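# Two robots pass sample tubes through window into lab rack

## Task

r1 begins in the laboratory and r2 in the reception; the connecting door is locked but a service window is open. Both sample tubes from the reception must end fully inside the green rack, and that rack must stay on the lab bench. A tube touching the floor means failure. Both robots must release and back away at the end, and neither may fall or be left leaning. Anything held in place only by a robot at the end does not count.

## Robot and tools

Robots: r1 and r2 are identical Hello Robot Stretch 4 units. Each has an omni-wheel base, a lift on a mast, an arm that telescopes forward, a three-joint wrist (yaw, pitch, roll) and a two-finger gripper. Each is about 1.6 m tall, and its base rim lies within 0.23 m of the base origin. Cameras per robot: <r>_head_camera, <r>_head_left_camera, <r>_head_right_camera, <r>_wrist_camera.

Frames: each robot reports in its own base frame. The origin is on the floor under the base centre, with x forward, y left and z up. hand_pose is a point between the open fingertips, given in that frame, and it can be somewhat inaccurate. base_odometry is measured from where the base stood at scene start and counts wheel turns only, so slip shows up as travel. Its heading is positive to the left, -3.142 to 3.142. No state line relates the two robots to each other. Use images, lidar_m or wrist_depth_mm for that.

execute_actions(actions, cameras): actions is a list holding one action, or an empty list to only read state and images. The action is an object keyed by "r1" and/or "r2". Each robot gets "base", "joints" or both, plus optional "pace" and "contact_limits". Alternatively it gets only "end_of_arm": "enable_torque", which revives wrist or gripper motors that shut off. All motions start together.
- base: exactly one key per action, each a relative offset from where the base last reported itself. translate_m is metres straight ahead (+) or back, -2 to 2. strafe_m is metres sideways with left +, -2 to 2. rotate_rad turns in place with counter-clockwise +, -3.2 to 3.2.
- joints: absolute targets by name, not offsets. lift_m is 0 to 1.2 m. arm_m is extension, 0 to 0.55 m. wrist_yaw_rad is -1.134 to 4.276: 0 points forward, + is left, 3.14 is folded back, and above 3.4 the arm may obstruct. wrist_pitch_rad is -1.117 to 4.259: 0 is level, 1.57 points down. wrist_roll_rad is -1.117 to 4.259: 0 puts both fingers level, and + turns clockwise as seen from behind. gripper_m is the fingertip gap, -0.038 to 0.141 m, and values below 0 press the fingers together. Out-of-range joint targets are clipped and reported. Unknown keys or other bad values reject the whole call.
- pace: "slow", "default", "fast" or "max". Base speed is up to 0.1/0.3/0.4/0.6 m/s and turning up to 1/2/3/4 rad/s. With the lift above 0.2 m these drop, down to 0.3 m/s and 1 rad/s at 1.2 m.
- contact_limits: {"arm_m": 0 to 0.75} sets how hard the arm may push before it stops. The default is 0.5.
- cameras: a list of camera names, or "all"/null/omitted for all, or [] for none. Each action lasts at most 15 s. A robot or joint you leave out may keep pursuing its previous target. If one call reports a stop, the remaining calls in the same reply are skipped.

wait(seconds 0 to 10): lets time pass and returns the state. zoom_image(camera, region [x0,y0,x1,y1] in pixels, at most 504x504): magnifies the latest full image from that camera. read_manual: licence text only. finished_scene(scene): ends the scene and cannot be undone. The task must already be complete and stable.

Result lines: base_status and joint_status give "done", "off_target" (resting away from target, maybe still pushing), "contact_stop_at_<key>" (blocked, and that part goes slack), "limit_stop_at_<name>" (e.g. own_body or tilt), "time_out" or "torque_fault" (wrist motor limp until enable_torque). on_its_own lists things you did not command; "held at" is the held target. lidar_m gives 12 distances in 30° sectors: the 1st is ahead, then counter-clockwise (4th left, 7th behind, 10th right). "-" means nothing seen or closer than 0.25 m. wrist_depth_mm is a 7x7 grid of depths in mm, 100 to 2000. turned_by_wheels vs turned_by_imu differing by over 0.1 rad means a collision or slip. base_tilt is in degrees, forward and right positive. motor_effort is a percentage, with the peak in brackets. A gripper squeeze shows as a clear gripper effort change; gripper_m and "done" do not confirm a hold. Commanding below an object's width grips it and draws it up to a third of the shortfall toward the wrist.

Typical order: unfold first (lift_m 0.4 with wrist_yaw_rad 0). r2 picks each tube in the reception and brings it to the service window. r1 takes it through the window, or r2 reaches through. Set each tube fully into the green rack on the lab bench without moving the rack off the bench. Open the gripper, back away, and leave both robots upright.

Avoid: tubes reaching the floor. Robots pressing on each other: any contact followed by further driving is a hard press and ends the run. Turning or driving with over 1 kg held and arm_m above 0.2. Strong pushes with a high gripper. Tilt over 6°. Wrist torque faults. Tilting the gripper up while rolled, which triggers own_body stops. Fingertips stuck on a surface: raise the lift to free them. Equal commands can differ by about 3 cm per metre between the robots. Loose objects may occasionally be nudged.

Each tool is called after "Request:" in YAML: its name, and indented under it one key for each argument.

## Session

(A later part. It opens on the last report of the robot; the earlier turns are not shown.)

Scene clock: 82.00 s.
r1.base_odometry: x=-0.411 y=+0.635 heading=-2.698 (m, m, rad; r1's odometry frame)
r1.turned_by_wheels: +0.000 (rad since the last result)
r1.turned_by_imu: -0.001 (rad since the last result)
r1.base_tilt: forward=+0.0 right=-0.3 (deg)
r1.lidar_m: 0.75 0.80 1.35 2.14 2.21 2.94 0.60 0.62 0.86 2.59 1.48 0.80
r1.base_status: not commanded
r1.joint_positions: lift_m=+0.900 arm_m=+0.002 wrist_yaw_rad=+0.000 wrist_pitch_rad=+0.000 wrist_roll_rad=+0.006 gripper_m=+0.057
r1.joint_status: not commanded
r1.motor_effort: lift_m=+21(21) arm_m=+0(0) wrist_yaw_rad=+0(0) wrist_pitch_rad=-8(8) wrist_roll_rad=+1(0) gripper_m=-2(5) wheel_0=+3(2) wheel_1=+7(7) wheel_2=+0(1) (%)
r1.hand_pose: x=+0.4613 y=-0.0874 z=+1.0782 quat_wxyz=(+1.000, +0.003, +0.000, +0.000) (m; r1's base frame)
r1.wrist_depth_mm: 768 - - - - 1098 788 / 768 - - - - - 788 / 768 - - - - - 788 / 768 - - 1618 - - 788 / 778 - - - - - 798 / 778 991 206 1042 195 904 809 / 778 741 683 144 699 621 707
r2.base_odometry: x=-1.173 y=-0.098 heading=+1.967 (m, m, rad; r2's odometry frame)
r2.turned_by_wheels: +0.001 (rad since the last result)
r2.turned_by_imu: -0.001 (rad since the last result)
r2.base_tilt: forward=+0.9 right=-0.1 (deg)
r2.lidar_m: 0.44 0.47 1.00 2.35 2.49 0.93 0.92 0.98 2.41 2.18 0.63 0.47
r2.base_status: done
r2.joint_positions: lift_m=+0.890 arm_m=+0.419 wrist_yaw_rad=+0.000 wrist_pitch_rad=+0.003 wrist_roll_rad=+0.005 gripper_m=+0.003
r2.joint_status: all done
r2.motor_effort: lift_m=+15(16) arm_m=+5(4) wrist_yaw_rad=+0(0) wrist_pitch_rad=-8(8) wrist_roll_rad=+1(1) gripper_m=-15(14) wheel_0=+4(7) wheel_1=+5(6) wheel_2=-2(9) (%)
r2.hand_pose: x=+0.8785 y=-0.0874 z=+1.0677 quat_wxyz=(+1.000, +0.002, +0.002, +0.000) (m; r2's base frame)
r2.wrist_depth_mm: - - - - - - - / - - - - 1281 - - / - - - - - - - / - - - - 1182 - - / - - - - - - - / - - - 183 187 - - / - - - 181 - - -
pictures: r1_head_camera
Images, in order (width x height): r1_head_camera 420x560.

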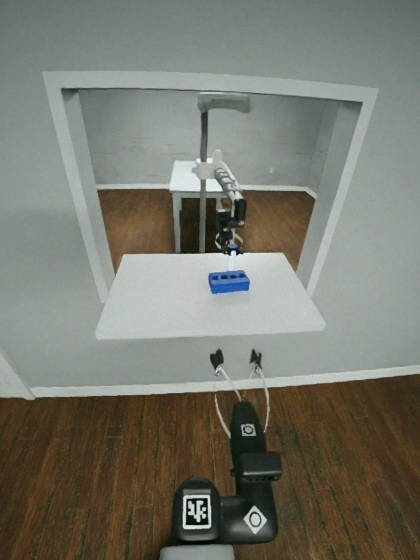

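Request:
execute_actions:
  actions:
    - {"r2":{"base":{"strafe_m":-0.02},"joints":{"arm_m":0.435},"pace":"slow"}}
  cameras: ["r1_head_camera","r2_wrist_camera"]

Request:
zoom_image:
  camera: "r1_head_camera"
  region: [180,230,280,310]

Scene clock: 94.00 s.
r1.base_odometry: x=-0.411 y=+0.635 heading=-2.698 (m, m, rad; r1's odometry frame)
r1.turned_by_wheels: +0.000 (rad since the last result)
r1.turned_by_imu: -0.001 (rad since the last result)
r1.base_tilt: forward=-0.2 right=-0.3 (deg)
r1.lidar_m: 0.74 0.80 1.35 2.13 2.22 2.93 0.59 0.63 0.84 2.58 1.50 0.81
r1.base_status: not commanded
r1.joint_positions: lift_m=+0.900 arm_m=+0.002 wrist_yaw_rad=+0.000 wrist_pitch_rad=+0.000 wrist_roll_rad=+0.006 gripper_m=+0.057
r1.joint_status: not commanded
r1.motor_effort: lift_m=+21(20) arm_m=+0(0) wrist_yaw_rad=+1(0) wrist_pitch_rad=-8(8) wrist_roll_rad=+0(1) gripper_m=-3(3) wheel_0=+2(2) wheel_1=+7(7) wheel_2=+0(0) (%)
r1.hand_pose: x=+0.4613 y=-0.0874 z=+1.0782 quat_wxyz=(+1.000, +0.003, +0.000, +0.000) (m; r1's base frame)
r1.wrist_depth_mm: 759 - - - - 1078 788 / 768 - - - - - 788 / 768 - - - - - 788 / 768 - - 1661 - - 788 / 768 - - - - - 798 / 768 1008 205 1042 195 904 798 / 768 741 683 143 699 615 707
r2.base_odometry: x=-1.155 y=-0.090 heading=+1.967 (m, m, rad; r2's odometry frame)
r2.turned_by_wheels: +0.000 (rad since the last result)
r2.turned_by_imu: -0.001 (rad since the last result)
r2.base_tilt: forward=+0.8 right=-0.1 (deg)
r2.lidar_m: 0.43 0.47 1.03 2.35 2.49 0.95 0.91 0.97 2.39 2.14 0.60 0.46
r2.base_status: done
r2.joint_positions: lift_m=+0.890 arm_m=+0.434 wrist_yaw_rad=+0.000 wrist_pitch_rad=+0.003 wrist_roll_rad=+0.005 gripper_m=+0.003
r2.joint_status: all done
r2.motor_effort: lift_m=+15(15) arm_m=+5(8) wrist_yaw_rad=+0(0) wrist_pitch_rad=-6(7) wrist_roll_rad=+0(2) gripper_m=-16(13) wheel_0=+4(9) wheel_1=-6(8) wheel_2=+0(0) (%)
r2.hand_pose: x=+0.8935 y=-0.0874 z=+1.0677 quat_wxyz=(+1.000, +0.002, +0.002, +0.000) (m; r2's base frame)
r2.wrist_depth_mm: - - - - - - - / - - - - - - - / - - - - - - - / - - - - 1160 - - / - - - - - - - / - - - 183 188 - - / - - - 181 - - -
pictures: r1_head_camera, r2_wrist_camera
camera_calibration (this result's frames):
r2_wrist_camera: T_world_to_cam=[[0.00487849, -0.99986, -0.0160091, -0.0749102], [0.00746351, 0.0160453, -0.999843, 1.12241], [0.99996, 0.00475824, 0.00754075, -0.676957], [0, 0, 0, 1]] pos_world=[0.668919, -0.0896879, 1.12614]
Images, in order (width x height): r1_head_camera 420x560, r2_wrist_camera 616x392.

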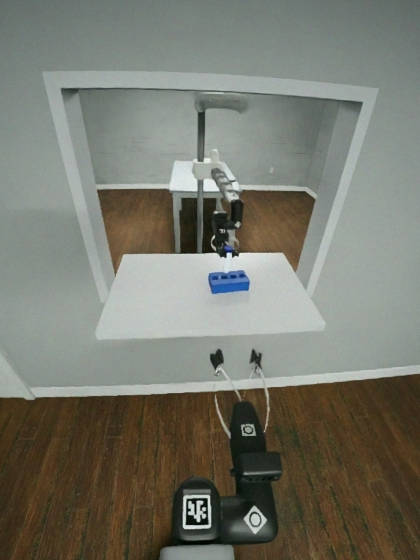

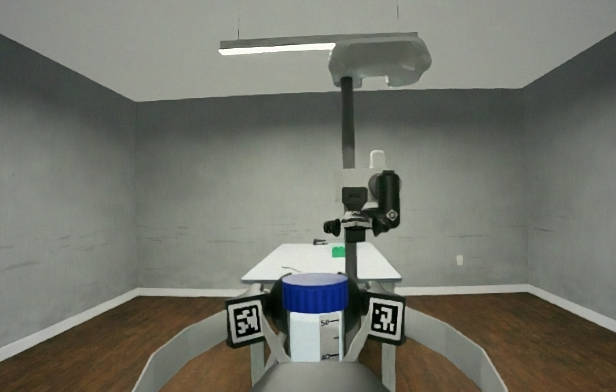

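Region (180, 230, 280, 310) of r1_head_camera's 420x560 image, scaled by 5.040, with more detail than that image has; it fills the top 403 rows of this view, and the rest is white.

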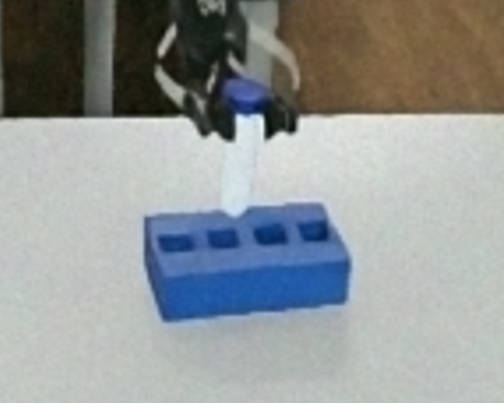

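Request:
execute_actions:
  actions:
    - {"r2":{"base":{"strafe_m":-0.009},"pace":"slow"}}
  cameras: []

Request:
execute_actions:
  actions:
    - {"r2":{"joints":{"lift_m":0.865},"pace":"slow"}}
  cameras: ["r1_head_camera"]

Request:
zoom_image:
  camera: "r1_head_camera"
  region: [180,230,280,310]

Scene clock: 97.73 s.
r1.base_odometry: x=-0.411 y=+0.635 heading=-2.698 (m, m, rad; r1's odometry frame)
r1.turned_by_wheels: +0.000 (rad since the last result)
r1.turned_by_imu: -0.001 (rad since the last result)
r1.base_tilt: forward=-0.3 right=-0.3 (deg)
r1.lidar_m: 0.74 0.77 1.37 2.14 2.22 2.94 0.58 0.61 0.85 2.58 1.48 0.81
r1.base_status: not commanded
r1.joint_positions: lift_m=+0.900 arm_m=+0.002 wrist_yaw_rad=+0.000 wrist_pitch_rad=+0.000 wrist_roll_rad=+0.006 gripper_m=+0.057
r1.joint_status: not commanded
r1.motor_effort: lift_m=+21(21) arm_m=+0(0) wrist_yaw_rad=+0(1) wrist_pitch_rad=-8(8) wrist_roll_rad=-1(1) gripper_m=-3(2) wheel_0=+3(2) wheel_1=+7(7) wheel_2=+0(0) (%)
r1.hand_pose: x=+0.4613 y=-0.0874 z=+1.0782 quat_wxyz=(+1.000, +0.003, +0.000, +0.000) (m; r1's base frame)
r1.wrist_depth_mm: 759 - - - - 1078 788 / 759 - - - - - 788 / 759 - - - - - 788 / 778 - - 1618 - - 788 / 768 - - - - - 788 / 778 1008 206 1042 195 904 788 / 778 732 676 144 699 615 699
r2.base_odometry: x=-1.147 y=-0.087 heading=+1.967 (m, m, rad; r2's odometry frame)
r2.turned_by_wheels: +0.000 (rad since the last result)
r2.turned_by_imu: -0.001 (rad since the last result)
r2.base_tilt: forward=+0.9 right=-0.1 (deg)
r2.lidar_m: 0.44 0.49 1.02 2.38 2.52 0.95 0.90 0.99 2.38 2.15 0.61 0.44
r2.base_status: done
r2.joint_positions: lift_m=+0.890 arm_m=+0.434 wrist_yaw_rad=+0.000 wrist_pitch_rad=+0.003 wrist_roll_rad=+0.005 gripper_m=+0.003
r2.joint_status: not commanded
r2.motor_effort: lift_m=+15(15) arm_m=+5(5) wrist_yaw_rad=+0(1) wrist_pitch_rad=-7(7) wrist_roll_rad=-1(0) gripper_m=-12(13) wheel_0=+4(8) wheel_1=-4(9) wheel_2=+0(0) (%)
r2.hand_pose: x=+0.8935 y=-0.0874 z=+1.0677 quat_wxyz=(+1.000, +0.002, +0.002, +0.000) (m; r2's base frame)
r2.wrist_depth_mm: - - - - - - - / - - - - - - - / - - - - - - - / - - - - 1138 - - / - - - - - - - / - - - 183 188 - - / - - - 181 - - -
pictures: none
No camera images: the call's "cameras" was empty. Leave "cameras" out to get every camera's image.

Scene clock: 98.73 s.
r1.base_odometry: x=-0.411 y=+0.635 heading=-2.698 (m, m, rad; r1's odometry frame)
r1.turned_by_wheels: +0.000 (rad since the last result)
r1.turned_by_imu: +0.000 (rad since the last result)
r1.base_tilt: forward=-0.1 right=-0.5 (deg)
r1.lidar_m: 0.75 0.80 1.34 2.15 2.22 2.91 0.59 0.61 0.85 2.56 1.49 0.78
r1.base_status: not commanded
r1.joint_positions: lift_m=+0.900 arm_m=+0.002 wrist_yaw_rad=+0.000 wrist_pitch_rad=+0.000 wrist_roll_rad=+0.006 gripper_m=+0.057
r1.joint_status: not commanded
r1.motor_effort: lift_m=+21(21) arm_m=+0(0) wrist_yaw_rad=+1(1) wrist_pitch_rad=-7(8) wrist_roll_rad=-1(1) gripper_m=-2(3) wheel_0=+2(2) wheel_1=+7(7) wheel_2=+0(0) (%)
r1.hand_pose: x=+0.4613 y=-0.0874 z=+1.0782 quat_wxyz=(+1.000, +0.003, +0.000, +0.000) (m; r1's base frame)
r1.wrist_depth_mm: 768 - - - - 1098 788 / 759 - - - - - 798 / 759 - - - - - 788 / 768 - - 1708 - - 798 / 778 - - - - - 788 / 768 1008 205 960 196 917 798 / 778 741 683 144 699 615 699
r2.base_odometry: x=-1.147 y=-0.087 heading=+1.967 (m, m, rad; r2's odometry frame)
r2.turned_by_wheels: +0.000 (rad since the last result)
r2.turned_by_imu: +0.000 (rad since the last result)
r2.base_tilt: forward=+0.9 right=+0.0 (deg)
r2.lidar_m: 0.44 0.47 0.99 2.37 2.52 0.97 0.92 0.98 2.39 2.13 0.62 0.45
r2.base_status: not commanded
r2.joint_positions: lift_m=+0.865 arm_m=+0.434 wrist_yaw_rad=+0.000 wrist_pitch_rad=+0.003 wrist_roll_rad=+0.005 gripper_m=+0.003
r2.joint_status: all done
r2.motor_effort: lift_m=+15(17) arm_m=+5(5) wrist_yaw_rad=+0(0) wrist_pitch_rad=-9(8) wrist_roll_rad=+0(3) gripper_m=-13(14) wheel_0=+4(4) wheel_1=-4(4) wheel_2=+0(0) (%)
r2.hand_pose: x=+0.8935 y=-0.0874 z=+1.0427 quat_wxyz=(+1.000, +0.002, +0.002, +0.000) (m; r2's base frame)
r2.wrist_depth_mm: - - - - - - - / - - - - - - - / - - - - - - - / - - - - 1182 - - / - - - - - - - / - - - 183 187 - - / - - - 181 - - -
pictures: r1_head_camera
Images, in order (width x height): r1_head_camera 420x560.

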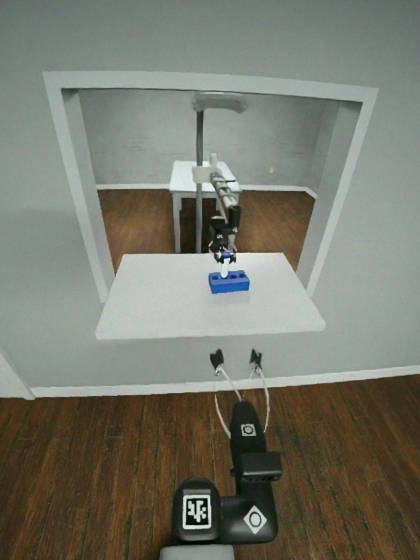

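Region (180, 230, 280, 310) of r1_head_camera's 420x560 image, scaled by 5.040, with more detail than that image has; it fills the top 403 rows of this view, and the rest is white.

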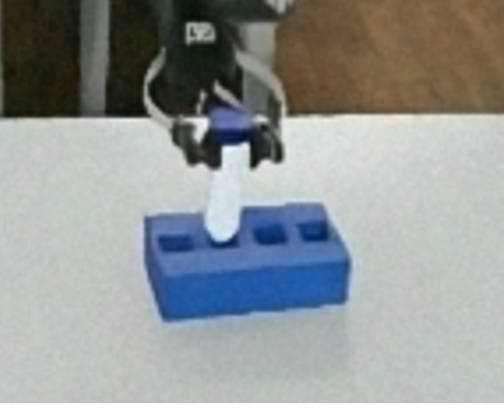

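Aligned.

Request:
execute_actions:
  actions:
    - {"r2":{"joints":{"lift_m":0.835},"pace":"slow"}}
  cameras: ["r1_head_camera"]

Request:
zoom_image:
  camera: "r1_head_camera"
  region: [180,230,280,310]

Scene clock: 102.13 s.
r1.base_odometry: x=-0.411 y=+0.635 heading=-2.698 (m, m, rad; r1's odometry frame)
r1.turned_by_wheels: +0.000 (rad since the last result)
r1.turned_by_imu: -0.001 (rad since the last result)
r1.base_tilt: forward=-0.2 right=-0.4 (deg)
r1.lidar_m: 0.75 0.76 1.35 2.14 2.21 2.95 0.61 0.63 0.86 2.58 1.48 0.79
r1.base_status: not commanded
r1.joint_positions: lift_m=+0.900 arm_m=+0.002 wrist_yaw_rad=+0.000 wrist_pitch_rad=+0.000 wrist_roll_rad=+0.006 gripper_m=+0.057
r1.joint_status: not commanded
r1.motor_effort: lift_m=+21(21) arm_m=+0(0) wrist_yaw_rad=+1(0) wrist_pitch_rad=-8(8) wrist_roll_rad=+2(2) gripper_m=-4(4) wheel_0=+2(2) wheel_1=+7(7) wheel_2=+0(0) (%)
r1.hand_pose: x=+0.4613 y=-0.0874 z=+1.0782 quat_wxyz=(+1.000, +0.003, +0.000, +0.000) (m; r1's base frame)
r1.wrist_depth_mm: 768 - - - - 1098 788 / 768 - - - - - 788 / 768 - - - - - 798 / 768 - - 1661 - - 798 / 768 - - - - - 788 / 768 1008 205 960 195 904 798 / 778 741 683 143 691 615 699
r2.base_odometry: x=-1.147 y=-0.087 heading=+1.967 (m, m, rad; r2's odometry frame)
r2.turned_by_wheels: +0.000 (rad since the last result)
r2.turned_by_imu: -0.001 (rad since the last result)
r2.base_tilt: forward=+1.1 right=+0.0 (deg)
r2.lidar_m: 0.42 0.47 1.01 2.37 2.50 0.95 0.91 0.98 2.35 2.13 0.60 0.45
r2.base_status: not commanded
r2.joint_positions: lift_m=+0.835 arm_m=+0.434 wrist_yaw_rad=+0.000 wrist_pitch_rad=+0.003 wrist_roll_rad=+0.005 gripper_m=+0.003
r2.joint_status: all done
r2.motor_effort: lift_m=+15(14) arm_m=+5(5) wrist_yaw_rad=-1(1) wrist_pitch_rad=-7(8) wrist_roll_rad=+1(2) gripper_m=-14(14) wheel_0=+4(4) wheel_1=-4(4) wheel_2=+0(0) (%)
r2.hand_pose: x=+0.8935 y=-0.0874 z=+1.0127 quat_wxyz=(+1.000, +0.002, +0.002, +0.000) (m; r2's base frame)
r2.wrist_depth_mm: - - - - 1078 - - / - - - - - - - / - - - - - - - / - - - - - - - / - - - - - - - / - - - 183 187 - - / - - - 181 - - -
pictures: r1_head_camera
Images, in order (width x height): r1_head_camera 420x560.

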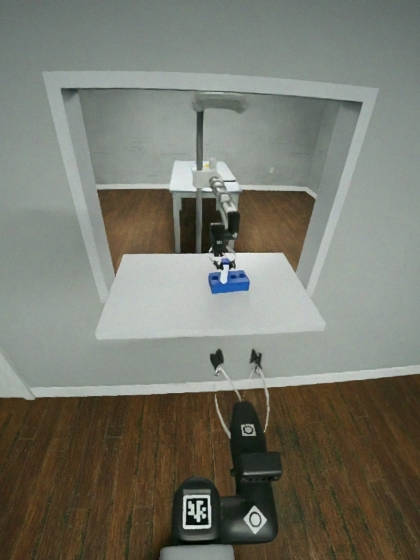

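Region (180, 230, 280, 310) of r1_head_camera's 420x560 image, scaled by 5.040, with more detail than that image has; it fills the top 403 rows of this view, and the rest is white.

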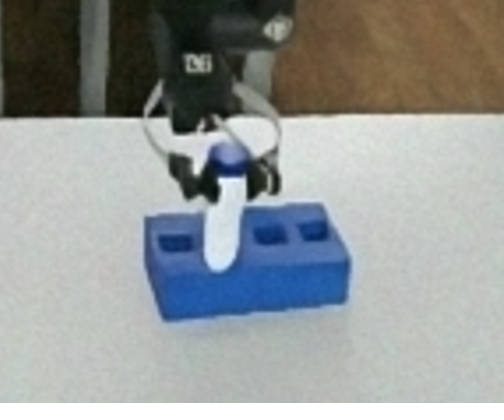

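Request:
execute_actions:
  actions:
    - {"r2":{"joints":{"lift_m":0.875},"pace":"slow"}}
  cameras: []

Request:
execute_actions:
  actions:
    - {"r2":{"joints":{"arm_m":0.40},"pace":"slow"}}
  cameras: []

Request:
execute_actions:
  actions:
    - {"r2":{"joints":{"lift_m":0.845},"pace":"slow"}}
  cameras: ["r1_head_camera"]

Request:
zoom_image:
  camera: "r1_head_camera"
  region: [180,230,280,310]

Scene clock: 108.93 s.
r1.base_odometry: x=-0.411 y=+0.635 heading=-2.698 (m, m, rad; r1's odometry frame)
r1.turned_by_wheels: +0.000 (rad since the last result)
r1.turned_by_imu: -0.001 (rad since the last result)
r1.base_tilt: forward=-0.1 right=-0.4 (deg)
r1.lidar_m: 0.74 0.79 1.33 2.13 2.21 2.92 0.60 0.64 0.85 2.58 1.48 0.81
r1.base_status: not commanded
r1.joint_positions: lift_m=+0.900 arm_m=+0.002 wrist_yaw_rad=+0.000 wrist_pitch_rad=+0.000 wrist_roll_rad=+0.006 gripper_m=+0.057
r1.joint_status: not commanded
r1.motor_effort: lift_m=+21(21) arm_m=+0(0) wrist_yaw_rad=+1(1) wrist_pitch_rad=-8(8) wrist_roll_rad=+1(0) gripper_m=-2(3) wheel_0=+2(2) wheel_1=+7(7) wheel_2=+0(0) (%)
r1.hand_pose: x=+0.4613 y=-0.0874 z=+1.0782 quat_wxyz=(+1.000, +0.003, +0.000, +0.000) (m; r1's base frame)
r1.wrist_depth_mm: 768 - - - - 1098 788 / 768 - - - - - 788 / 768 - - - - - 788 / 768 - - 1661 - - 798 / 778 - - - - - 788 / 778 1008 205 960 195 917 788 / 778 732 683 144 699 615 707
r2.base_odometry: x=-1.147 y=-0.087 heading=+1.967 (m, m, rad; r2's odometry frame)
r2.turned_by_wheels: +0.000 (rad since the last result)
r2.turned_by_imu: -0.001 (rad since the last result)
r2.base_tilt: forward=+0.6 right=-0.2 (deg)
r2.lidar_m: 0.43 0.46 1.01 2.37 2.52 0.95 0.92 0.99 2.36 2.18 0.62 0.44
r2.base_status: not commanded
r2.joint_positions: lift_m=+0.875 arm_m=+0.434 wrist_yaw_rad=+0.000 wrist_pitch_rad=+0.003 wrist_roll_rad=+0.005 gripper_m=+0.003
r2.joint_status: all done
r2.motor_effort: lift_m=+25(25) arm_m=+4(5) wrist_yaw_rad=-1(0) wrist_pitch_rad=-6(9) wrist_roll_rad=-2(1) gripper_m=-14(15) wheel_0=+4(4) wheel_1=-4(4) wheel_2=+0(0) (%)
r2.hand_pose: x=+0.8935 y=-0.0874 z=+1.0519 quat_wxyz=(+1.000, +0.002, +0.002, +0.000) (m; r2's base frame)
r2.wrist_depth_mm: - - - - - - - / - - - - - - - / - - - - - - - / - - - - 1025 - - / - - - - - - - / - - - 183 188 - - / - - - 181 - - -
pictures: none
No camera images: the call's "cameras" was empty. Leave "cameras" out to get every camera's image.

Scene clock: 110.40 s.
r1.base_odometry: x=-0.411 y=+0.635 heading=-2.698 (m, m, rad; r1's odometry frame)
r1.turned_by_wheels: +0.000 (rad since the last result)
r1.turned_by_imu: +0.000 (rad since the last result)
r1.base_tilt: forward=-0.1 right=-0.4 (deg)
r1.lidar_m: 0.75 0.78 1.35 2.14 2.20 2.92 0.60 0.61 0.84 2.55 1.49 0.81
r1.base_status: not commanded
r1.joint_positions: lift_m=+0.900 arm_m=+0.002 wrist_yaw_rad=+0.000 wrist_pitch_rad=+0.000 wrist_roll_rad=+0.006 gripper_m=+0.057
r1.joint_status: not commanded
r1.motor_effort: lift_m=+21(21) arm_m=+0(0) wrist_yaw_rad=+1(0) wrist_pitch_rad=-9(8) wrist_roll_rad=+2(1) gripper_m=-3(2) wheel_0=+2(2) wheel_1=+7(7) wheel_2=+0(0) (%)
r1.hand_pose: x=+0.4613 y=-0.0874 z=+1.0782 quat_wxyz=(+1.000, +0.003, +0.000, +0.000) (m; r1's base frame)
r1.wrist_depth_mm: 768 - - - - 1098 788 / 759 - - - - - 788 / 768 - - - - - 778 / 768 - - 1661 - - 798 / 768 - - - - - 788 / 768 1008 205 1042 195 917 798 / 768 732 683 144 699 621 707
r2.base_odometry: x=-1.147 y=-0.087 heading=+1.967 (m, m, rad; r2's odometry frame)
r2.turned_by_wheels: +0.000 (rad since the last result)
r2.turned_by_imu: +0.000 (rad since the last result)
r2.base_tilt: forward=+0.8 right=+0.0 (deg)
r2.lidar_m: 0.44 0.47 0.98 2.38 2.52 0.96 0.91 0.98 2.39 2.13 0.61 0.46
r2.base_status: not commanded
r2.joint_positions: lift_m=+0.875 arm_m=+0.401 wrist_yaw_rad=+0.000 wrist_pitch_rad=+0.003 wrist_roll_rad=+0.005 gripper_m=+0.003
r2.joint_status: all done
r2.motor_effort: lift_m=+25(25) arm_m=-5(8) wrist_yaw_rad=+0(1) wrist_pitch_rad=-8(7) wrist_roll_rad=-1(1) gripper_m=-15(14) wheel_0=+4(4) wheel_1=-4(3) wheel_2=+0(0) (%)
r2.hand_pose: x=+0.8602 y=-0.0874 z=+1.0519 quat_wxyz=(+1.000, +0.002, +0.002, +0.000) (m; r2's base frame)
r2.wrist_depth_mm: - - - - - - - / - - - - - - - / - - - - - - - / - - - - - - - / - - - - - - - / - - - 184 189 - - / - - - 182 - - -
pictures: none
No camera images: the call's "cameras" was empty. Leave "cameras" out to get every camera's image.

Scene clock: 111.47 s.
r1.base_odometry: x=-0.411 y=+0.635 heading=-2.698 (m, m, rad; r1's odometry frame)
r1.turned_by_wheels: +0.000 (rad since the last result)
r1.turned_by_imu: +0.000 (rad since the last result)
r1.base_tilt: forward=-0.1 right=-0.4 (deg)
r1.lidar_m: 0.75 0.79 1.34 2.13 2.21 2.95 0.60 0.62 0.88 2.57 1.47 0.80
r1.base_status: not commanded
r1.joint_positions: lift_m=+0.900 arm_m=+0.002 wrist_yaw_rad=+0.000 wrist_pitch_rad=+0.000 wrist_roll_rad=+0.006 gripper_m=+0.057
r1.joint_status: not commanded
r1.motor_effort: lift_m=+21(21) arm_m=+0(0) wrist_yaw_rad=+0(1) wrist_pitch_rad=-7(8) wrist_roll_rad=+0(1) gripper_m=-5(4) wheel_0=+2(3) wheel_1=+7(7) wheel_2=+0(0) (%)
r1.hand_pose: x=+0.4613 y=-0.0874 z=+1.0782 quat_wxyz=(+1.000, +0.003, +0.000, +0.000) (m; r1's base frame)
r1.wrist_depth_mm: 768 - - - - 1078 778 / 768 - - - - - 788 / 768 - - - - - 798 / 768 - - 1661 - - 788 / 778 - - - - - 788 / 778 1008 206 960 195 917 798 / 778 741 683 144 699 615 707
r2.base_odometry: x=-1.147 y=-0.087 heading=+1.967 (m, m, rad; r2's odometry frame)
r2.turned_by_wheels: +0.000 (rad since the last result)
r2.turned_by_imu: +0.000 (rad since the last result)
r2.base_tilt: forward=+0.9 right=+0.0 (deg)
r2.lidar_m: 0.44 0.48 1.00 2.39 2.52 0.95 0.93 0.96 2.38 2.17 0.61 0.46
r2.base_status: not commanded
r2.joint_positions: lift_m=+0.845 arm_m=+0.401 wrist_yaw_rad=+0.000 wrist_pitch_rad=+0.003 wrist_roll_rad=+0.005 gripper_m=+0.003
r2.joint_status: all done
r2.motor_effort: lift_m=+15(23) arm_m=-5(4) wrist_yaw_rad=+0(0) wrist_pitch_rad=-8(9) wrist_roll_rad=-2(1) gripper_m=-13(11) wheel_0=+4(4) wheel_1=-4(4) wheel_2=+0(0) (%)
r2.hand_pose: x=+0.8602 y=-0.0874 z=+1.0227 quat_wxyz=(+1.000, +0.002, +0.002, +0.000) (m; r2's base frame)
r2.wrist_depth_mm: - - - - - - - / - - - - - - - / - - - - - - - / - - - - - - - / - - - - - - - / - - - 183 188 - - / - - - 181 - - -
pictures: r1_head_camera
Images, in order (width x height): r1_head_camera 420x560.

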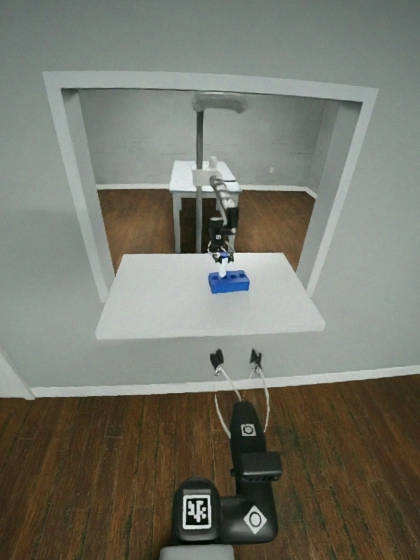

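Region (180, 230, 280, 310) of r1_head_camera's 420x560 image, scaled by 5.040, with more detail than that image has; it fills the top 403 rows of this view, and the rest is white.

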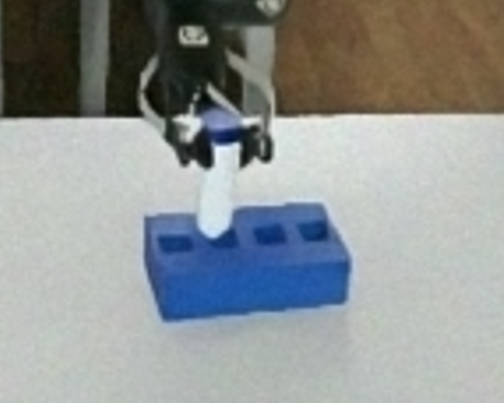

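Request:
execute_actions:
  actions:
    - {"r2":{"base":{"strafe_m":0.007},"pace":"slow"}}
  cameras: []

Request:
execute_actions:
  actions:
    - {"r2":{"joints":{"lift_m":0.825},"pace":"slow"}}
  cameras: ["r1_head_camera"]

Request:
zoom_image:
  camera: "r1_head_camera"
  region: [180,230,280,310]

Scene clock: 115.27 s.
r1.base_odometry: x=-0.411 y=+0.635 heading=-2.698 (m, m, rad; r1's odometry frame)
r1.turned_by_wheels: +0.000 (rad since the last result)
r1.turned_by_imu: -0.001 (rad since the last result)
r1.base_tilt: forward=-0.2 right=-0.4 (deg)
r1.lidar_m: 0.75 0.79 1.36 2.15 2.19 2.91 0.58 0.61 0.88 2.57 1.45 0.81
r1.base_status: not commanded
r1.joint_positions: lift_m=+0.900 arm_m=+0.002 wrist_yaw_rad=+0.000 wrist_pitch_rad=+0.000 wrist_roll_rad=+0.006 gripper_m=+0.057
r1.joint_status: not commanded
r1.motor_effort: lift_m=+21(21) arm_m=+0(0) wrist_yaw_rad=+1(1) wrist_pitch_rad=-8(8) wrist_roll_rad=+0(0) gripper_m=-3(2) wheel_0=+2(2) wheel_1=+7(7) wheel_2=+0(0) (%)
r1.hand_pose: x=+0.4613 y=-0.0874 z=+1.0782 quat_wxyz=(+1.000, +0.003, +0.000, +0.000) (m; r1's base frame)
r1.wrist_depth_mm: 768 - - - - 1078 788 / 768 - - - - - 788 / 768 - - - - - 798 / 768 - - 1661 - - 788 / 768 - - - - - 798 / 778 1025 206 960 195 904 798 / 768 741 683 143 699 615 699
r2.base_odometry: x=-1.153 y=-0.089 heading=+1.967 (m, m, rad; r2's odometry frame)
r2.turned_by_wheels: +0.000 (rad since the last result)
r2.turned_by_imu: -0.001 (rad since the last result)
r2.base_tilt: forward=+0.9 right=+0.0 (deg)
r2.lidar_m: 0.41 0.48 1.02 2.37 2.51 0.93 0.93 0.96 2.42 2.15 0.59 0.44
r2.base_status: done
r2.joint_positions: lift_m=+0.845 arm_m=+0.401 wrist_yaw_rad=+0.000 wrist_pitch_rad=+0.003 wrist_roll_rad=+0.005 gripper_m=+0.003
r2.joint_status: not commanded
r2.motor_effort: lift_m=+15(15) arm_m=-5(5) wrist_yaw_rad=+0(0) wrist_pitch_rad=-8(8) wrist_roll_rad=-2(0) gripper_m=-14(13) wheel_0=-3(7) wheel_1=+5(7) wheel_2=+0(0) (%)
r2.hand_pose: x=+0.8602 y=-0.0874 z=+1.0227 quat_wxyz=(+1.000, +0.002, +0.002, +0.000) (m; r2's base frame)
r2.wrist_depth_mm: - - - - 1098 - - / - - - - - - - / - - - - - - - / - - - - - - - / - - - - - - - / - - - 183 189 - - / - - - 181 - - -
pictures: none
No camera images: the call's "cameras" was empty. Leave "cameras" out to get every camera's image.

Scene clock: 116.20 s.
r1.base_odometry: x=-0.411 y=+0.635 heading=-2.698 (m, m, rad; r1's odometry frame)
r1.turned_by_wheels: +0.000 (rad since the last result)
r1.turned_by_imu: +0.000 (rad since the last result)
r1.base_tilt: forward=-0.2 right=-0.4 (deg)
r1.lidar_m: 0.75 0.80 1.34 2.13 2.19 2.93 0.59 0.63 0.85 2.57 1.50 0.81
r1.base_status: not commanded
r1.joint_positions: lift_m=+0.900 arm_m=+0.002 wrist_yaw_rad=+0.000 wrist_pitch_rad=+0.000 wrist_roll_rad=+0.006 gripper_m=+0.057
r1.joint_status: not commanded
r1.motor_effort: lift_m=+21(21) arm_m=+0(0) wrist_yaw_rad=+1(1) wrist_pitch_rad=-8(8) wrist_roll_rad=-2(0) gripper_m=-3(5) wheel_0=+3(2) wheel_1=+7(7) wheel_2=+0(0) (%)
r1.hand_pose: x=+0.4613 y=-0.0874 z=+1.0782 quat_wxyz=(+1.000, +0.003, +0.000, +0.000) (m; r1's base frame)
r1.wrist_depth_mm: 759 - - - - 1098 788 / 759 - - - - - 788 / 768 - - - - - 788 / 768 - - - - - 788 / 768 - - - - - 798 / 768 1008 206 960 195 917 798 / 778 741 683 144 699 615 699
r2.base_odometry: x=-1.153 y=-0.089 heading=+1.967 (m, m, rad; r2's odometry frame)
r2.turned_by_wheels: +0.000 (rad since the last result)
r2.turned_by_imu: +0.000 (rad since the last result)
r2.base_tilt: forward=+0.9 right=-0.2 (deg)
r2.lidar_m: 0.42 0.48 1.00 2.37 2.50 0.95 0.93 0.98 2.39 2.17 0.60 0.46
r2.base_status: not commanded
r2.joint_positions: lift_m=+0.825 arm_m=+0.401 wrist_yaw_rad=+0.000 wrist_pitch_rad=+0.003 wrist_roll_rad=+0.005 gripper_m=+0.003
r2.joint_status: all done
r2.motor_effort: lift_m=+16(15) arm_m=-5(5) wrist_yaw_rad=-1(0) wrist_pitch_rad=-7(8) wrist_roll_rad=+0(1) gripper_m=-13(11) wheel_0=-4(3) wheel_1=+4(4) wheel_2=+0(0) (%)
r2.hand_pose: x=+0.8602 y=-0.0874 z=+1.0027 quat_wxyz=(+1.000, +0.002, +0.002, +0.000) (m; r2's base frame)
r2.wrist_depth_mm: - - - - 1118 - - / - - - - - - - / - - - - - - - / - - - - - - - / - - - - - - - / - - - 183 189 - - / - - - 181 - - -
pictures: r1_head_camera
Images, in order (width x height): r1_head_camera 420x560.

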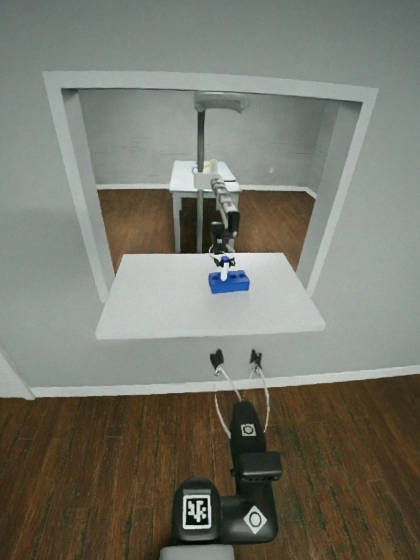

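Region (180, 230, 280, 310) of r1_head_camera's 420x560 image, scaled by 5.040, with more detail than that image has; it fills the top 403 rows of this view, and the rest is white.

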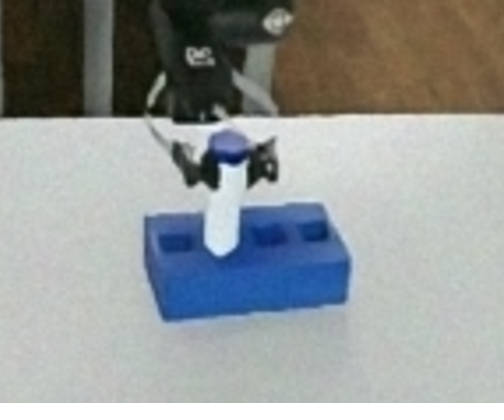

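Request:
execute_actions:
  actions:
    - {"r2":{"joints":{"arm_m":0.38},"pace":"slow"}}
  cameras: []

Request:
execute_actions:
  actions:
    - {"r2":{"joints":{"lift_m":0.812},"pace":"slow"}}
  cameras: ["r1_head_camera"]

Request:
zoom_image:
  camera: "r1_head_camera"
  region: [180,230,280,310]

Scene clock: 122.63 s.
r1.base_odometry: x=-0.411 y=+0.635 heading=-2.698 (m, m, rad; r1's odometry frame)
r1.turned_by_wheels: +0.000 (rad since the last result)
r1.turned_by_imu: -0.001 (rad since the last result)
r1.base_tilt: forward=-0.2 right=-0.3 (deg)
r1.lidar_m: 0.75 0.80 1.36 2.15 2.20 2.92 0.60 0.62 0.85 2.58 1.48 0.81
r1.base_status: not commanded
r1.joint_positions: lift_m=+0.900 arm_m=+0.002 wrist_yaw_rad=+0.000 wrist_pitch_rad=+0.000 wrist_roll_rad=+0.006 gripper_m=+0.057
r1.joint_status: not commanded
r1.motor_effort: lift_m=+21(21) arm_m=+0(0) wrist_yaw_rad=+0(1) wrist_pitch_rad=-8(7) wrist_roll_rad=+0(0) gripper_m=-4(3) wheel_0=+2(2) wheel_1=+7(7) wheel_2=+0(0) (%)
r1.hand_pose: x=+0.4613 y=-0.0874 z=+1.0782 quat_wxyz=(+1.000, +0.003, +0.000, +0.000) (m; r1's base frame)
r1.wrist_depth_mm: 768 - - - - 1098 778 / 759 - - - - - 788 / 768 - - - - - 788 / 778 - - - - - 798 / 778 - - - - - 788 / 768 1008 206 960 195 917 798 / 768 741 683 144 699 615 707
r2.base_odometry: x=-1.153 y=-0.089 heading=+1.967 (m, m, rad; r2's odometry frame)
r2.turned_by_wheels: +0.000 (rad since the last result)
r2.turned_by_imu: -0.001 (rad since the last result)
r2.base_tilt: forward=+0.9 right=-0.1 (deg)
r2.lidar_m: 0.43 0.46 1.00 2.37 2.50 0.95 0.91 0.98 2.39 2.13 0.64 0.46
r2.base_status: not commanded
r2.joint_positions: lift_m=+0.825 arm_m=+0.381 wrist_yaw_rad=+0.000 wrist_pitch_rad=+0.003 wrist_roll_rad=+0.005 gripper_m=+0.003
r2.joint_status: all done
r2.motor_effort: lift_m=+16(16) arm_m=-4(6) wrist_yaw_rad=+0(0) wrist_pitch_rad=-9(8) wrist_roll_rad=-1(0) gripper_m=-13(12) wheel_0=-3(3) wheel_1=+5(4) wheel_2=+0(1) (%)
r2.hand_pose: x=+0.8402 y=-0.0874 z=+1.0027 quat_wxyz=(+1.000, +0.002, +0.002, +0.000) (m; r2's base frame)
r2.wrist_depth_mm: - - - - 1118 - - / - - - - - - - / - - - - - - - / - - - - - - - / - - - - - - - / - - - 183 188 - - / - - - 181 - - -
pictures: none
No camera images: the call's "cameras" was empty. Leave "cameras" out to get every camera's image.

Scene clock: 123.43 s.
r1.base_odometry: x=-0.411 y=+0.635 heading=-2.698 (m, m, rad; r1's odometry frame)
r1.turned_by_wheels: +0.000 (rad since the last result)
r1.turned_by_imu: +0.000 (rad since the last result)
r1.base_tilt: forward=-0.1 right=-0.4 (deg)
r1.lidar_m: 0.75 0.79 1.36 2.14 2.20 2.91 0.59 0.62 0.86 2.58 1.48 0.80
r1.base_status: not commanded
r1.joint_positions: lift_m=+0.900 arm_m=+0.002 wrist_yaw_rad=+0.000 wrist_pitch_rad=+0.000 wrist_roll_rad=+0.006 gripper_m=+0.057
r1.joint_status: not commanded
r1.motor_effort: lift_m=+21(21) arm_m=+0(0) wrist_yaw_rad=+0(0) wrist_pitch_rad=-8(8) wrist_roll_rad=-1(0) gripper_m=-3(2) wheel_0=+3(3) wheel_1=+7(7) wheel_2=+1(0) (%)
r1.hand_pose: x=+0.4613 y=-0.0874 z=+1.0782 quat_wxyz=(+1.000, +0.003, +0.000, +0.000) (m; r1's base frame)
r1.wrist_depth_mm: 759 - - - - 1078 788 / 759 - - - - - 788 / 768 - - - - - 788 / 768 - - - - - 788 / 768 - - - - - 788 / 778 1008 206 960 195 917 798 / 768 732 683 143 691 615 707
r2.base_odometry: x=-1.153 y=-0.089 heading=+1.967 (m, m, rad; r2's odometry frame)
r2.turned_by_wheels: +0.000 (rad since the last result)
r2.turned_by_imu: +0.000 (rad since the last result)
r2.base_tilt: forward=+0.7 right=-0.1 (deg)
r2.lidar_m: 0.44 0.46 1.00 2.37 2.51 0.97 0.91 0.98 2.39 2.15 0.60 0.44
r2.base_status: not commanded
r2.joint_positions: lift_m=+0.812 arm_m=+0.381 wrist_yaw_rad=+0.000 wrist_pitch_rad=+0.003 wrist_roll_rad=+0.005 gripper_m=+0.003
r2.joint_status: all done
r2.motor_effort: lift_m=+15(15) arm_m=-5(5) wrist_yaw_rad=+0(0) wrist_pitch_rad=-8(6) wrist_roll_rad=+0(1) gripper_m=-14(11) wheel_0=-3(3) wheel_1=+4(5) wheel_2=+0(0) (%)
r2.hand_pose: x=+0.8402 y=-0.0874 z=+0.9897 quat_wxyz=(+1.000, +0.002, +0.002, +0.000) (m; r2's base frame)
r2.wrist_depth_mm: - - - - 1182 - - / - - - - - - - / - - - - - - - / - - - - - - - / - - - - - - - / - - - 183 188 - - / - - - 181 - - -
pictures: r1_head_camera
Images, in order (width x height): r1_head_camera 420x560.

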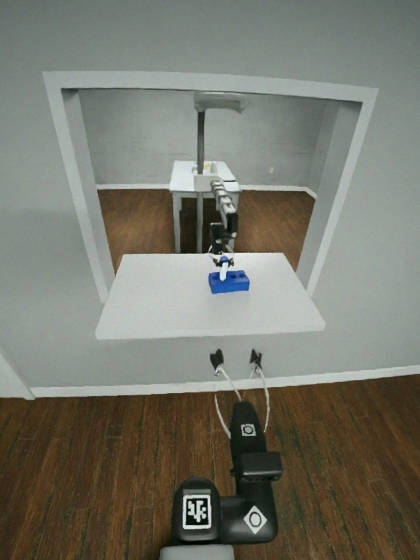

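Region (180, 230, 280, 310) of r1_head_camera's 420x560 image, scaled by 5.040, with more detail than that image has; it fills the top 403 rows of this view, and the rest is white.

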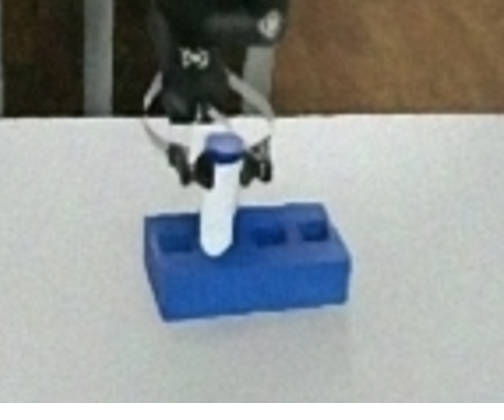

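Request:
execute_actions:
  actions:
    - {"r1":{"joints":{"lift_m":0.78}}}
  cameras: ["r1_wrist_camera","r2_head_camera"]

Scene clock: 128.70 s.
r1.base_odometry: x=-0.411 y=+0.635 heading=-2.698 (m, m, rad; r1's odometry frame)
r1.turned_by_wheels: +0.000 (rad since the last result)
r1.turned_by_imu: -0.001 (rad since the last result)
r1.base_tilt: forward=-0.2 right=-0.3 (deg)
r1.lidar_m: 0.75 0.79 1.34 2.15 2.22 2.93 0.59 0.62 0.84 2.59 1.48 0.82
r1.base_status: not commanded
r1.joint_positions: lift_m=+0.780 arm_m=+0.002 wrist_yaw_rad=+0.000 wrist_pitch_rad=+0.000 wrist_roll_rad=+0.006 gripper_m=+0.057
r1.joint_status: all done
r1.motor_effort: lift_m=+17(21) arm_m=+0(0) wrist_yaw_rad=+0(1) wrist_pitch_rad=-8(8) wrist_roll_rad=-1(1) gripper_m=-3(2) wheel_0=+3(2) wheel_1=+7(7) wheel_2=+0(0) (%)
r1.hand_pose: x=+0.4613 y=-0.0874 z=+0.9585 quat_wxyz=(+1.000, +0.003, +0.000, +0.000) (m; r1's base frame)
r1.wrist_depth_mm: 759 - - - - - 788 / 778 - - - - - 778 / 759 - - - - - 788 / 768 - - 1618 - - 798 / 768 - - - 1138 960 798 / 759 691 205 647 195 615 603 / 549 554 788 144 798 788 798
r2.base_odometry: x=-1.153 y=-0.089 heading=+1.967 (m, m, rad; r2's odometry frame)
r2.turned_by_wheels: +0.000 (rad since the last result)
r2.turned_by_imu: -0.001 (rad since the last result)
r2.base_tilt: forward=+0.8 right=-0.2 (deg)
r2.lidar_m: 0.44 0.47 0.98 2.36 2.50 0.93 0.91 0.94 2.40 2.16 0.62 0.45
r2.base_status: not commanded
r2.joint_positions: lift_m=+0.812 arm_m=+0.381 wrist_yaw_rad=+0.000 wrist_pitch_rad=+0.003 wrist_roll_rad=+0.005 gripper_m=+0.003
r2.joint_status: not commanded
r2.motor_effort: lift_m=+15(15) arm_m=-5(5) wrist_yaw_rad=+0(1) wrist_pitch_rad=-8(6) wrist_roll_rad=+0(1) gripper_m=-14(14) wheel_0=-3(3) wheel_1=+5(4) wheel_2=+0(1) (%)
r2.hand_pose: x=+0.8402 y=-0.0874 z=+0.9897 quat_wxyz=(+1.000, +0.002, +0.002, +0.000) (m; r2's base frame)
r2.wrist_depth_mm: - - - - 1160 - - / - - - - - - - / - - - - - - - / - - - - - - - / - - - 1863 - - - / - - - 183 189 - - / - - - 182 - - -
pictures: r1_wrist_camera, r2_head_camera
camera_calibration (this result's frames):
r1_wrist_camera: T_world_to_cam=[[0.0153816, -0.99873, -0.0479774, -0.0403238], [-0.0108372, 0.0478138, -0.998797, 1.02263], [0.999823, 0.015883, -0.010088, -0.226852], [0, 0, 0, 1]] pos_world=[0.238514, -0.0855655, 1.01718]
Images, in order (width x height): r1_wrist_camera 616x392, r2_head_camera 420x560.

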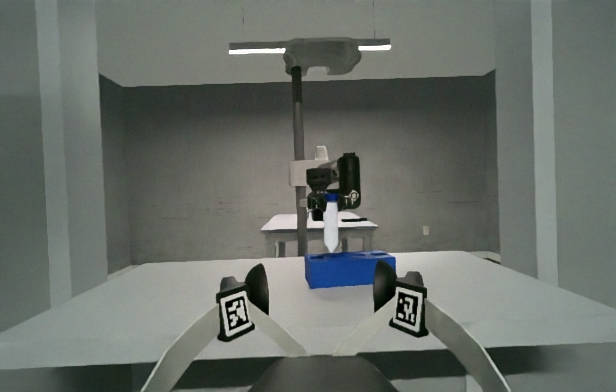

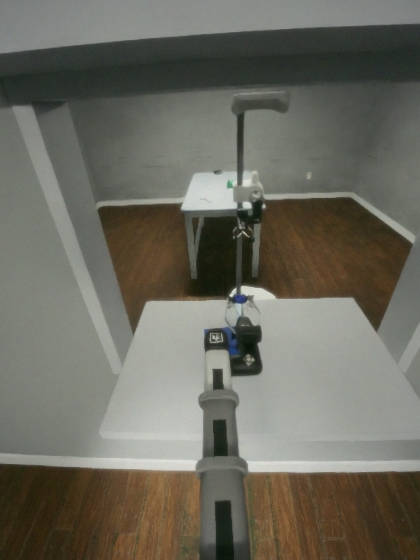

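Request:
execute_actions:
  actions:
    - {"r2":{"base":{"strafe_m":0.011},"joints":{"arm_m":0.36},"pace":"slow"}}
  cameras: ["r1_head_camera","r1_wrist_camera"]

Request:
zoom_image:
  camera: "r1_head_camera"
  region: [180,230,280,310]

Request:
zoom_image:
  camera: "r1_wrist_camera"
  region: [270,180,430,300]

Scene clock: 134.97 s.
r1.base_odometry: x=-0.411 y=+0.635 heading=-2.698 (m, m, rad; r1's odometry frame)
r1.turned_by_wheels: +0.000 (rad since the last result)
r1.turned_by_imu: -0.001 (rad since the last result)
r1.base_tilt: forward=-0.1 right=-0.3 (deg)
r1.lidar_m: 0.74 0.78 1.36 2.14 2.20 2.92 0.59 0.62 0.86 2.58 1.47 0.81
r1.base_status: not commanded
r1.joint_positions: lift_m=+0.780 arm_m=+0.002 wrist_yaw_rad=+0.000 wrist_pitch_rad=+0.000 wrist_roll_rad=+0.006 gripper_m=+0.057
r1.joint_status: not commanded
r1.motor_effort: lift_m=+17(17) arm_m=+0(0) wrist_yaw_rad=+1(0) wrist_pitch_rad=-8(8) wrist_roll_rad=+0(1) gripper_m=-3(3) wheel_0=+2(3) wheel_1=+7(7) wheel_2=+0(0) (%)
r1.hand_pose: x=+0.4613 y=-0.0874 z=+0.9585 quat_wxyz=(+1.000, +0.003, +0.000, +0.000) (m; r1's base frame)
r1.wrist_depth_mm: 759 - - - - - 788 / 768 - - - - - 788 / 778 - - - - - 788 / 768 - - 1661 - - 788 / 768 - - 1661 1160 976 788 / 768 683 205 647 195 615 603 / 549 549 798 144 788 788 798
r2.base_odometry: x=-1.163 y=-0.093 heading=+1.967 (m, m, rad; r2's odometry frame)
r2.turned_by_wheels: +0.000 (rad since the last result)
r2.turned_by_imu: -0.001 (rad since the last result)
r2.base_tilt: forward=+0.9 right=+0.0 (deg)
r2.lidar_m: 0.44 0.46 0.99 2.36 2.49 0.94 0.92 0.98 2.38 2.15 0.60 0.47
r2.base_status: done
r2.joint_positions: lift_m=+0.812 arm_m=+0.361 wrist_yaw_rad=+0.000 wrist_pitch_rad=+0.003 wrist_roll_rad=+0.005 gripper_m=+0.003
r2.joint_status: all done
r2.motor_effort: lift_m=+15(15) arm_m=-5(3) wrist_yaw_rad=+0(0) wrist_pitch_rad=-8(7) wrist_roll_rad=-1(3) gripper_m=-13(12) wheel_0=-3(7) wheel_1=+5(7) wheel_2=+0(0) (%)
r2.hand_pose: x=+0.8202 y=-0.0874 z=+0.9897 quat_wxyz=(+1.000, +0.002, +0.002, +0.000) (m; r2's base frame)
r2.wrist_depth_mm: - - - - 1160 - - / - - - - - - - / - - - - - - - / - - - - - - - / - - - - - - - / - - - 183 189 - - / - - - 181 - - -
pictures: r1_head_camera, r1_wrist_camera
camera_calibration (this result's frames):
r1_wrist_camera: T_world_to_cam=[[0.0153816, -0.99873, -0.0479774, -0.0403239], [-0.0108371, 0.0478137, -0.998797, 1.02263], [0.999823, 0.015883, -0.0100879, -0.226852], [0, 0, 0, 1]] pos_world=[0.238514, -0.0855655, 1.01718]
Images, in order (width x height): r1_head_camera 420x560, r1_wrist_camera 616x392.

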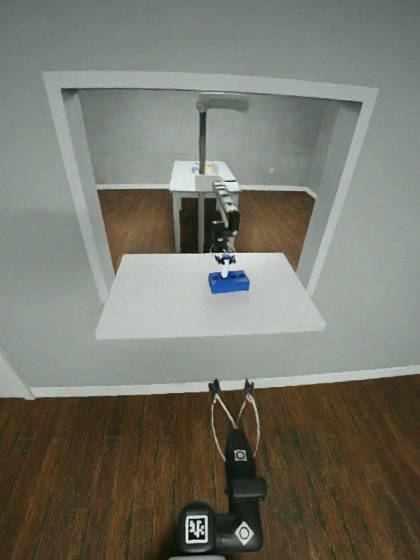

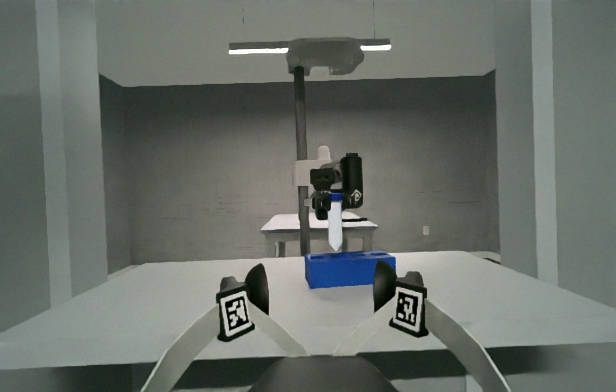

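Region (180, 230, 280, 310) of r1_head_camera's 420x560 image, scaled by 5.040, with more detail than that image has; it fills the top 403 rows of this view, and the rest is white.

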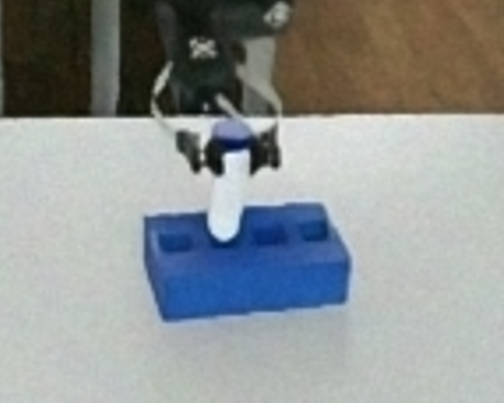

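Region (270, 180, 430, 300) of r1_wrist_camera's 616x392 image, scaled by 3.150; it fills the top 378 rows of this view, and the rest is white.

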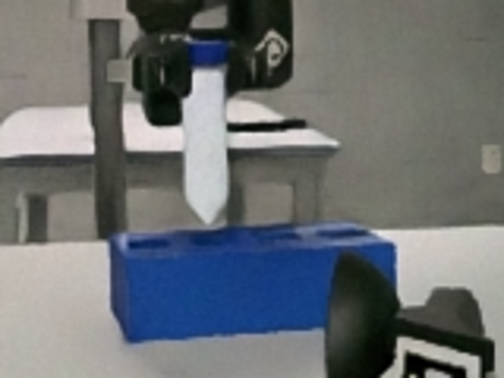

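Request:
execute_actions:
  actions:
    - {"r2":{"joints":{"arm_m":0.352},"pace":"slow"}}
  cameras: []

Request:
execute_actions:
  actions:
    - {"r2":{"joints":{"lift_m":0.785},"pace":"slow"}}
  cameras: ["r1_head_camera","r1_wrist_camera"]

Request:
zoom_image:
  camera: "r1_head_camera"
  region: [180,230,280,310]

Request:
zoom_image:
  camera: "r1_wrist_camera"
  region: [270,180,430,300]

Scene clock: 139.73 s.
r1.base_odometry: x=-0.411 y=+0.635 heading=-2.698 (m, m, rad; r1's odometry frame)
r1.turned_by_wheels: +0.000 (rad since the last result)
r1.turned_by_imu: -0.001 (rad since the last result)
r1.base_tilt: forward=-0.1 right=-0.3 (deg)
r1.lidar_m: 0.75 0.79 1.36 2.13 2.19 2.95 0.60 0.62 0.85 2.58 1.47 0.79
r1.base_status: not commanded
r1.joint_positions: lift_m=+0.780 arm_m=+0.002 wrist_yaw_rad=+0.000 wrist_pitch_rad=+0.000 wrist_roll_rad=+0.006 gripper_m=+0.057
r1.joint_status: not commanded
r1.motor_effort: lift_m=+16(17) arm_m=-1(0) wrist_yaw_rad=+0(0) wrist_pitch_rad=-8(8) wrist_roll_rad=-1(0) gripper_m=-4(4) wheel_0=+3(2) wheel_1=+7(7) wheel_2=+0(0) (%)
r1.hand_pose: x=+0.4613 y=-0.0874 z=+0.9585 quat_wxyz=(+1.000, +0.003, +0.000, +0.000) (m; r1's base frame)
r1.wrist_depth_mm: 768 - - - - - 788 / 768 - - - - - 788 / 768 - - - - - 788 / 778 - - 1661 - - 788 / 778 - - 1661 1160 976 788 / 759 683 205 647 195 615 603 / 549 554 778 143 788 788 798
r2.base_odometry: x=-1.163 y=-0.093 heading=+1.967 (m, m, rad; r2's odometry frame)
r2.turned_by_wheels: +0.000 (rad since the last result)
r2.turned_by_imu: -0.001 (rad since the last result)
r2.base_tilt: forward=+0.9 right=+0.0 (deg)
r2.lidar_m: 0.42 0.46 1.01 2.36 2.49 0.94 0.89 0.96 2.37 2.17 0.60 0.44
r2.base_status: not commanded
r2.joint_positions: lift_m=+0.812 arm_m=+0.353 wrist_yaw_rad=+0.000 wrist_pitch_rad=+0.003 wrist_roll_rad=+0.005 gripper_m=+0.003
r2.joint_status: all done
r2.motor_effort: lift_m=+15(15) arm_m=-5(4) wrist_yaw_rad=+0(1) wrist_pitch_rad=-8(7) wrist_roll_rad=-1(0) gripper_m=-11(11) wheel_0=-3(3) wheel_1=+5(5) wheel_2=+0(0) (%)
r2.hand_pose: x=+0.8122 y=-0.0874 z=+0.9897 quat_wxyz=(+1.000, +0.002, +0.002, +0.000) (m; r2's base frame)
r2.wrist_depth_mm: - - - - 1160 - - / - - - - - - - / - - - - - - - / - - - - - - - / - - - 1808 - - - / - - - 184 189 - - / - - - 181 - - -
pictures: none
No camera images: the call's "cameras" was empty. Leave "cameras" out to get every camera's image.

Scene clock: 140.77 s.
r1.base_odometry: x=-0.411 y=+0.635 heading=-2.698 (m, m, rad; r1's odometry frame)
r1.turned_by_wheels: +0.000 (rad since the last result)
r1.turned_by_imu: +0.000 (rad since the last result)
r1.base_tilt: forward=-0.1 right=-0.3 (deg)
r1.lidar_m: 0.73 0.77 1.35 2.14 2.20 2.90 0.60 0.63 0.87 2.56 1.48 0.80
r1.base_status: not commanded
r1.joint_positions: lift_m=+0.780 arm_m=+0.002 wrist_yaw_rad=+0.000 wrist_pitch_rad=+0.000 wrist_roll_rad=+0.006 gripper_m=+0.057
r1.joint_status: not commanded
r1.motor_effort: lift_m=+17(17) arm_m=+0(0) wrist_yaw_rad=+0(1) wrist_pitch_rad=-8(7) wrist_roll_rad=+1(1) gripper_m=-3(2) wheel_0=+2(2) wheel_1=+7(7) wheel_2=+1(0) (%)
r1.hand_pose: x=+0.4613 y=-0.0874 z=+0.9585 quat_wxyz=(+1.000, +0.003, +0.000, +0.000) (m; r1's base frame)
r1.wrist_depth_mm: 759 - - - - - 788 / 768 - - - - - 798 / 768 - - - - - 788 / 768 - - 1661 - - 788 / 778 - - 1661 1138 976 788 / 768 683 206 654 195 621 603 / 549 549 778 144 798 788 798
r2.base_odometry: x=-1.163 y=-0.093 heading=+1.967 (m, m, rad; r2's odometry frame)
r2.turned_by_wheels: +0.000 (rad since the last result)
r2.turned_by_imu: +0.000 (rad since the last result)
r2.base_tilt: forward=+0.8 right=-0.2 (deg)
r2.lidar_m: 0.43 0.46 1.02 2.37 2.49 0.96 0.92 0.97 2.43 2.15 0.60 0.45
r2.base_status: not commanded
r2.joint_positions: lift_m=+0.786 arm_m=+0.353 wrist_yaw_rad=+0.000 wrist_pitch_rad=-0.008 wrist_roll_rad=+0.005 gripper_m=+0.003
r2.joint_status: all done
r2.on_its_own: wrist_pitch_rad is at rest, and its effort (+26) is outside its rest range (-23 to +23)
r2.motor_effort: lift_m=+11(15) arm_m=-5(5) wrist_yaw_rad=+0(1) wrist_pitch_rad=+26(25) wrist_roll_rad=+0(2) gripper_m=-14(14) wheel_0=-3(3) wheel_1=+5(5) wheel_2=+0(0) (%)
r2.hand_pose: x=+0.8122 y=-0.0874 z=+0.9664 quat_wxyz=(+1.000, +0.002, -0.004, +0.000) (m; r2's base frame)
r2.wrist_depth_mm: - - - - 1205 - - / - - - - - - - / - - - - - - - / - - - - - - - / - - - 1863 - - - / - - 208 183 186 - - / - - 449 181 - 418 -
pictures: r1_head_camera, r1_wrist_camera
camera_calibration (this result's frames):
r1_wrist_camera: T_world_to_cam=[[0.0153815, -0.99873, -0.0479775, -0.0403238], [-0.0108372, 0.0478138, -0.998797, 1.02263], [0.999823, 0.0158829, -0.0100879, -0.226852], [0, 0, 0, 1]] pos_world=[0.238514, -0.0855655, 1.01718]
Images, in order (width x height): r1_head_camera 420x560, r1_wrist_camera 616x392.

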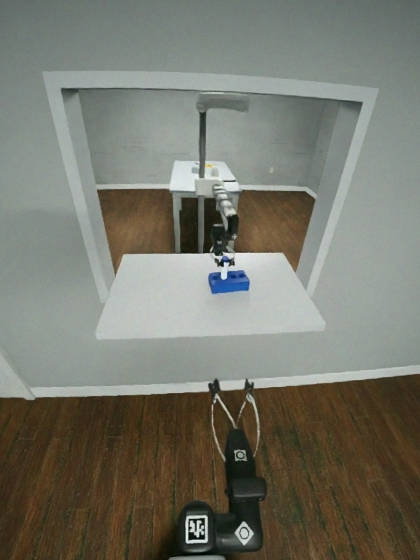

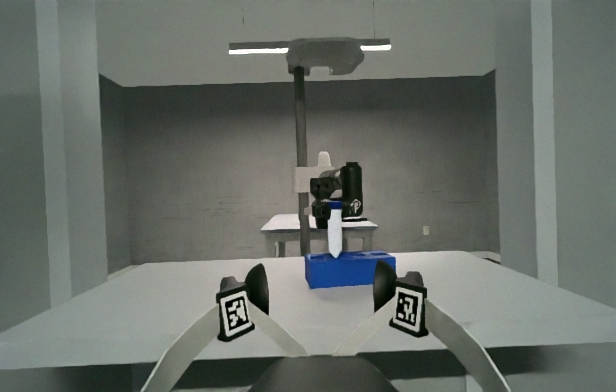

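Region (180, 230, 280, 310) of r1_head_camera's 420x560 image, scaled by 5.040, with more detail than that image has; it fills the top 403 rows of this view, and the rest is white.

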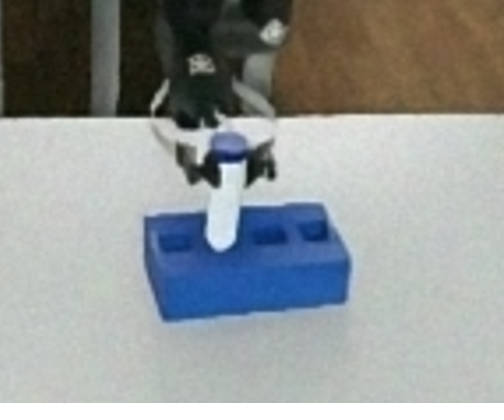

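Region (270, 180, 430, 300) of r1_wrist_camera's 616x392 image, scaled by 3.150; it fills the top 378 rows of this view, and the rest is white.

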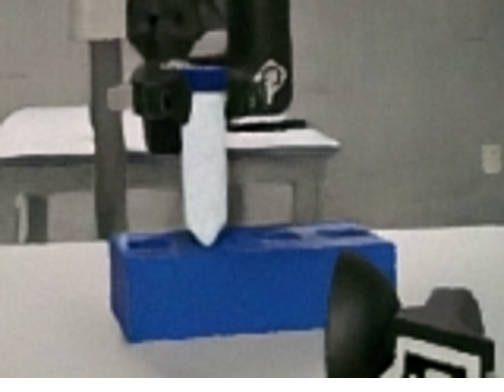

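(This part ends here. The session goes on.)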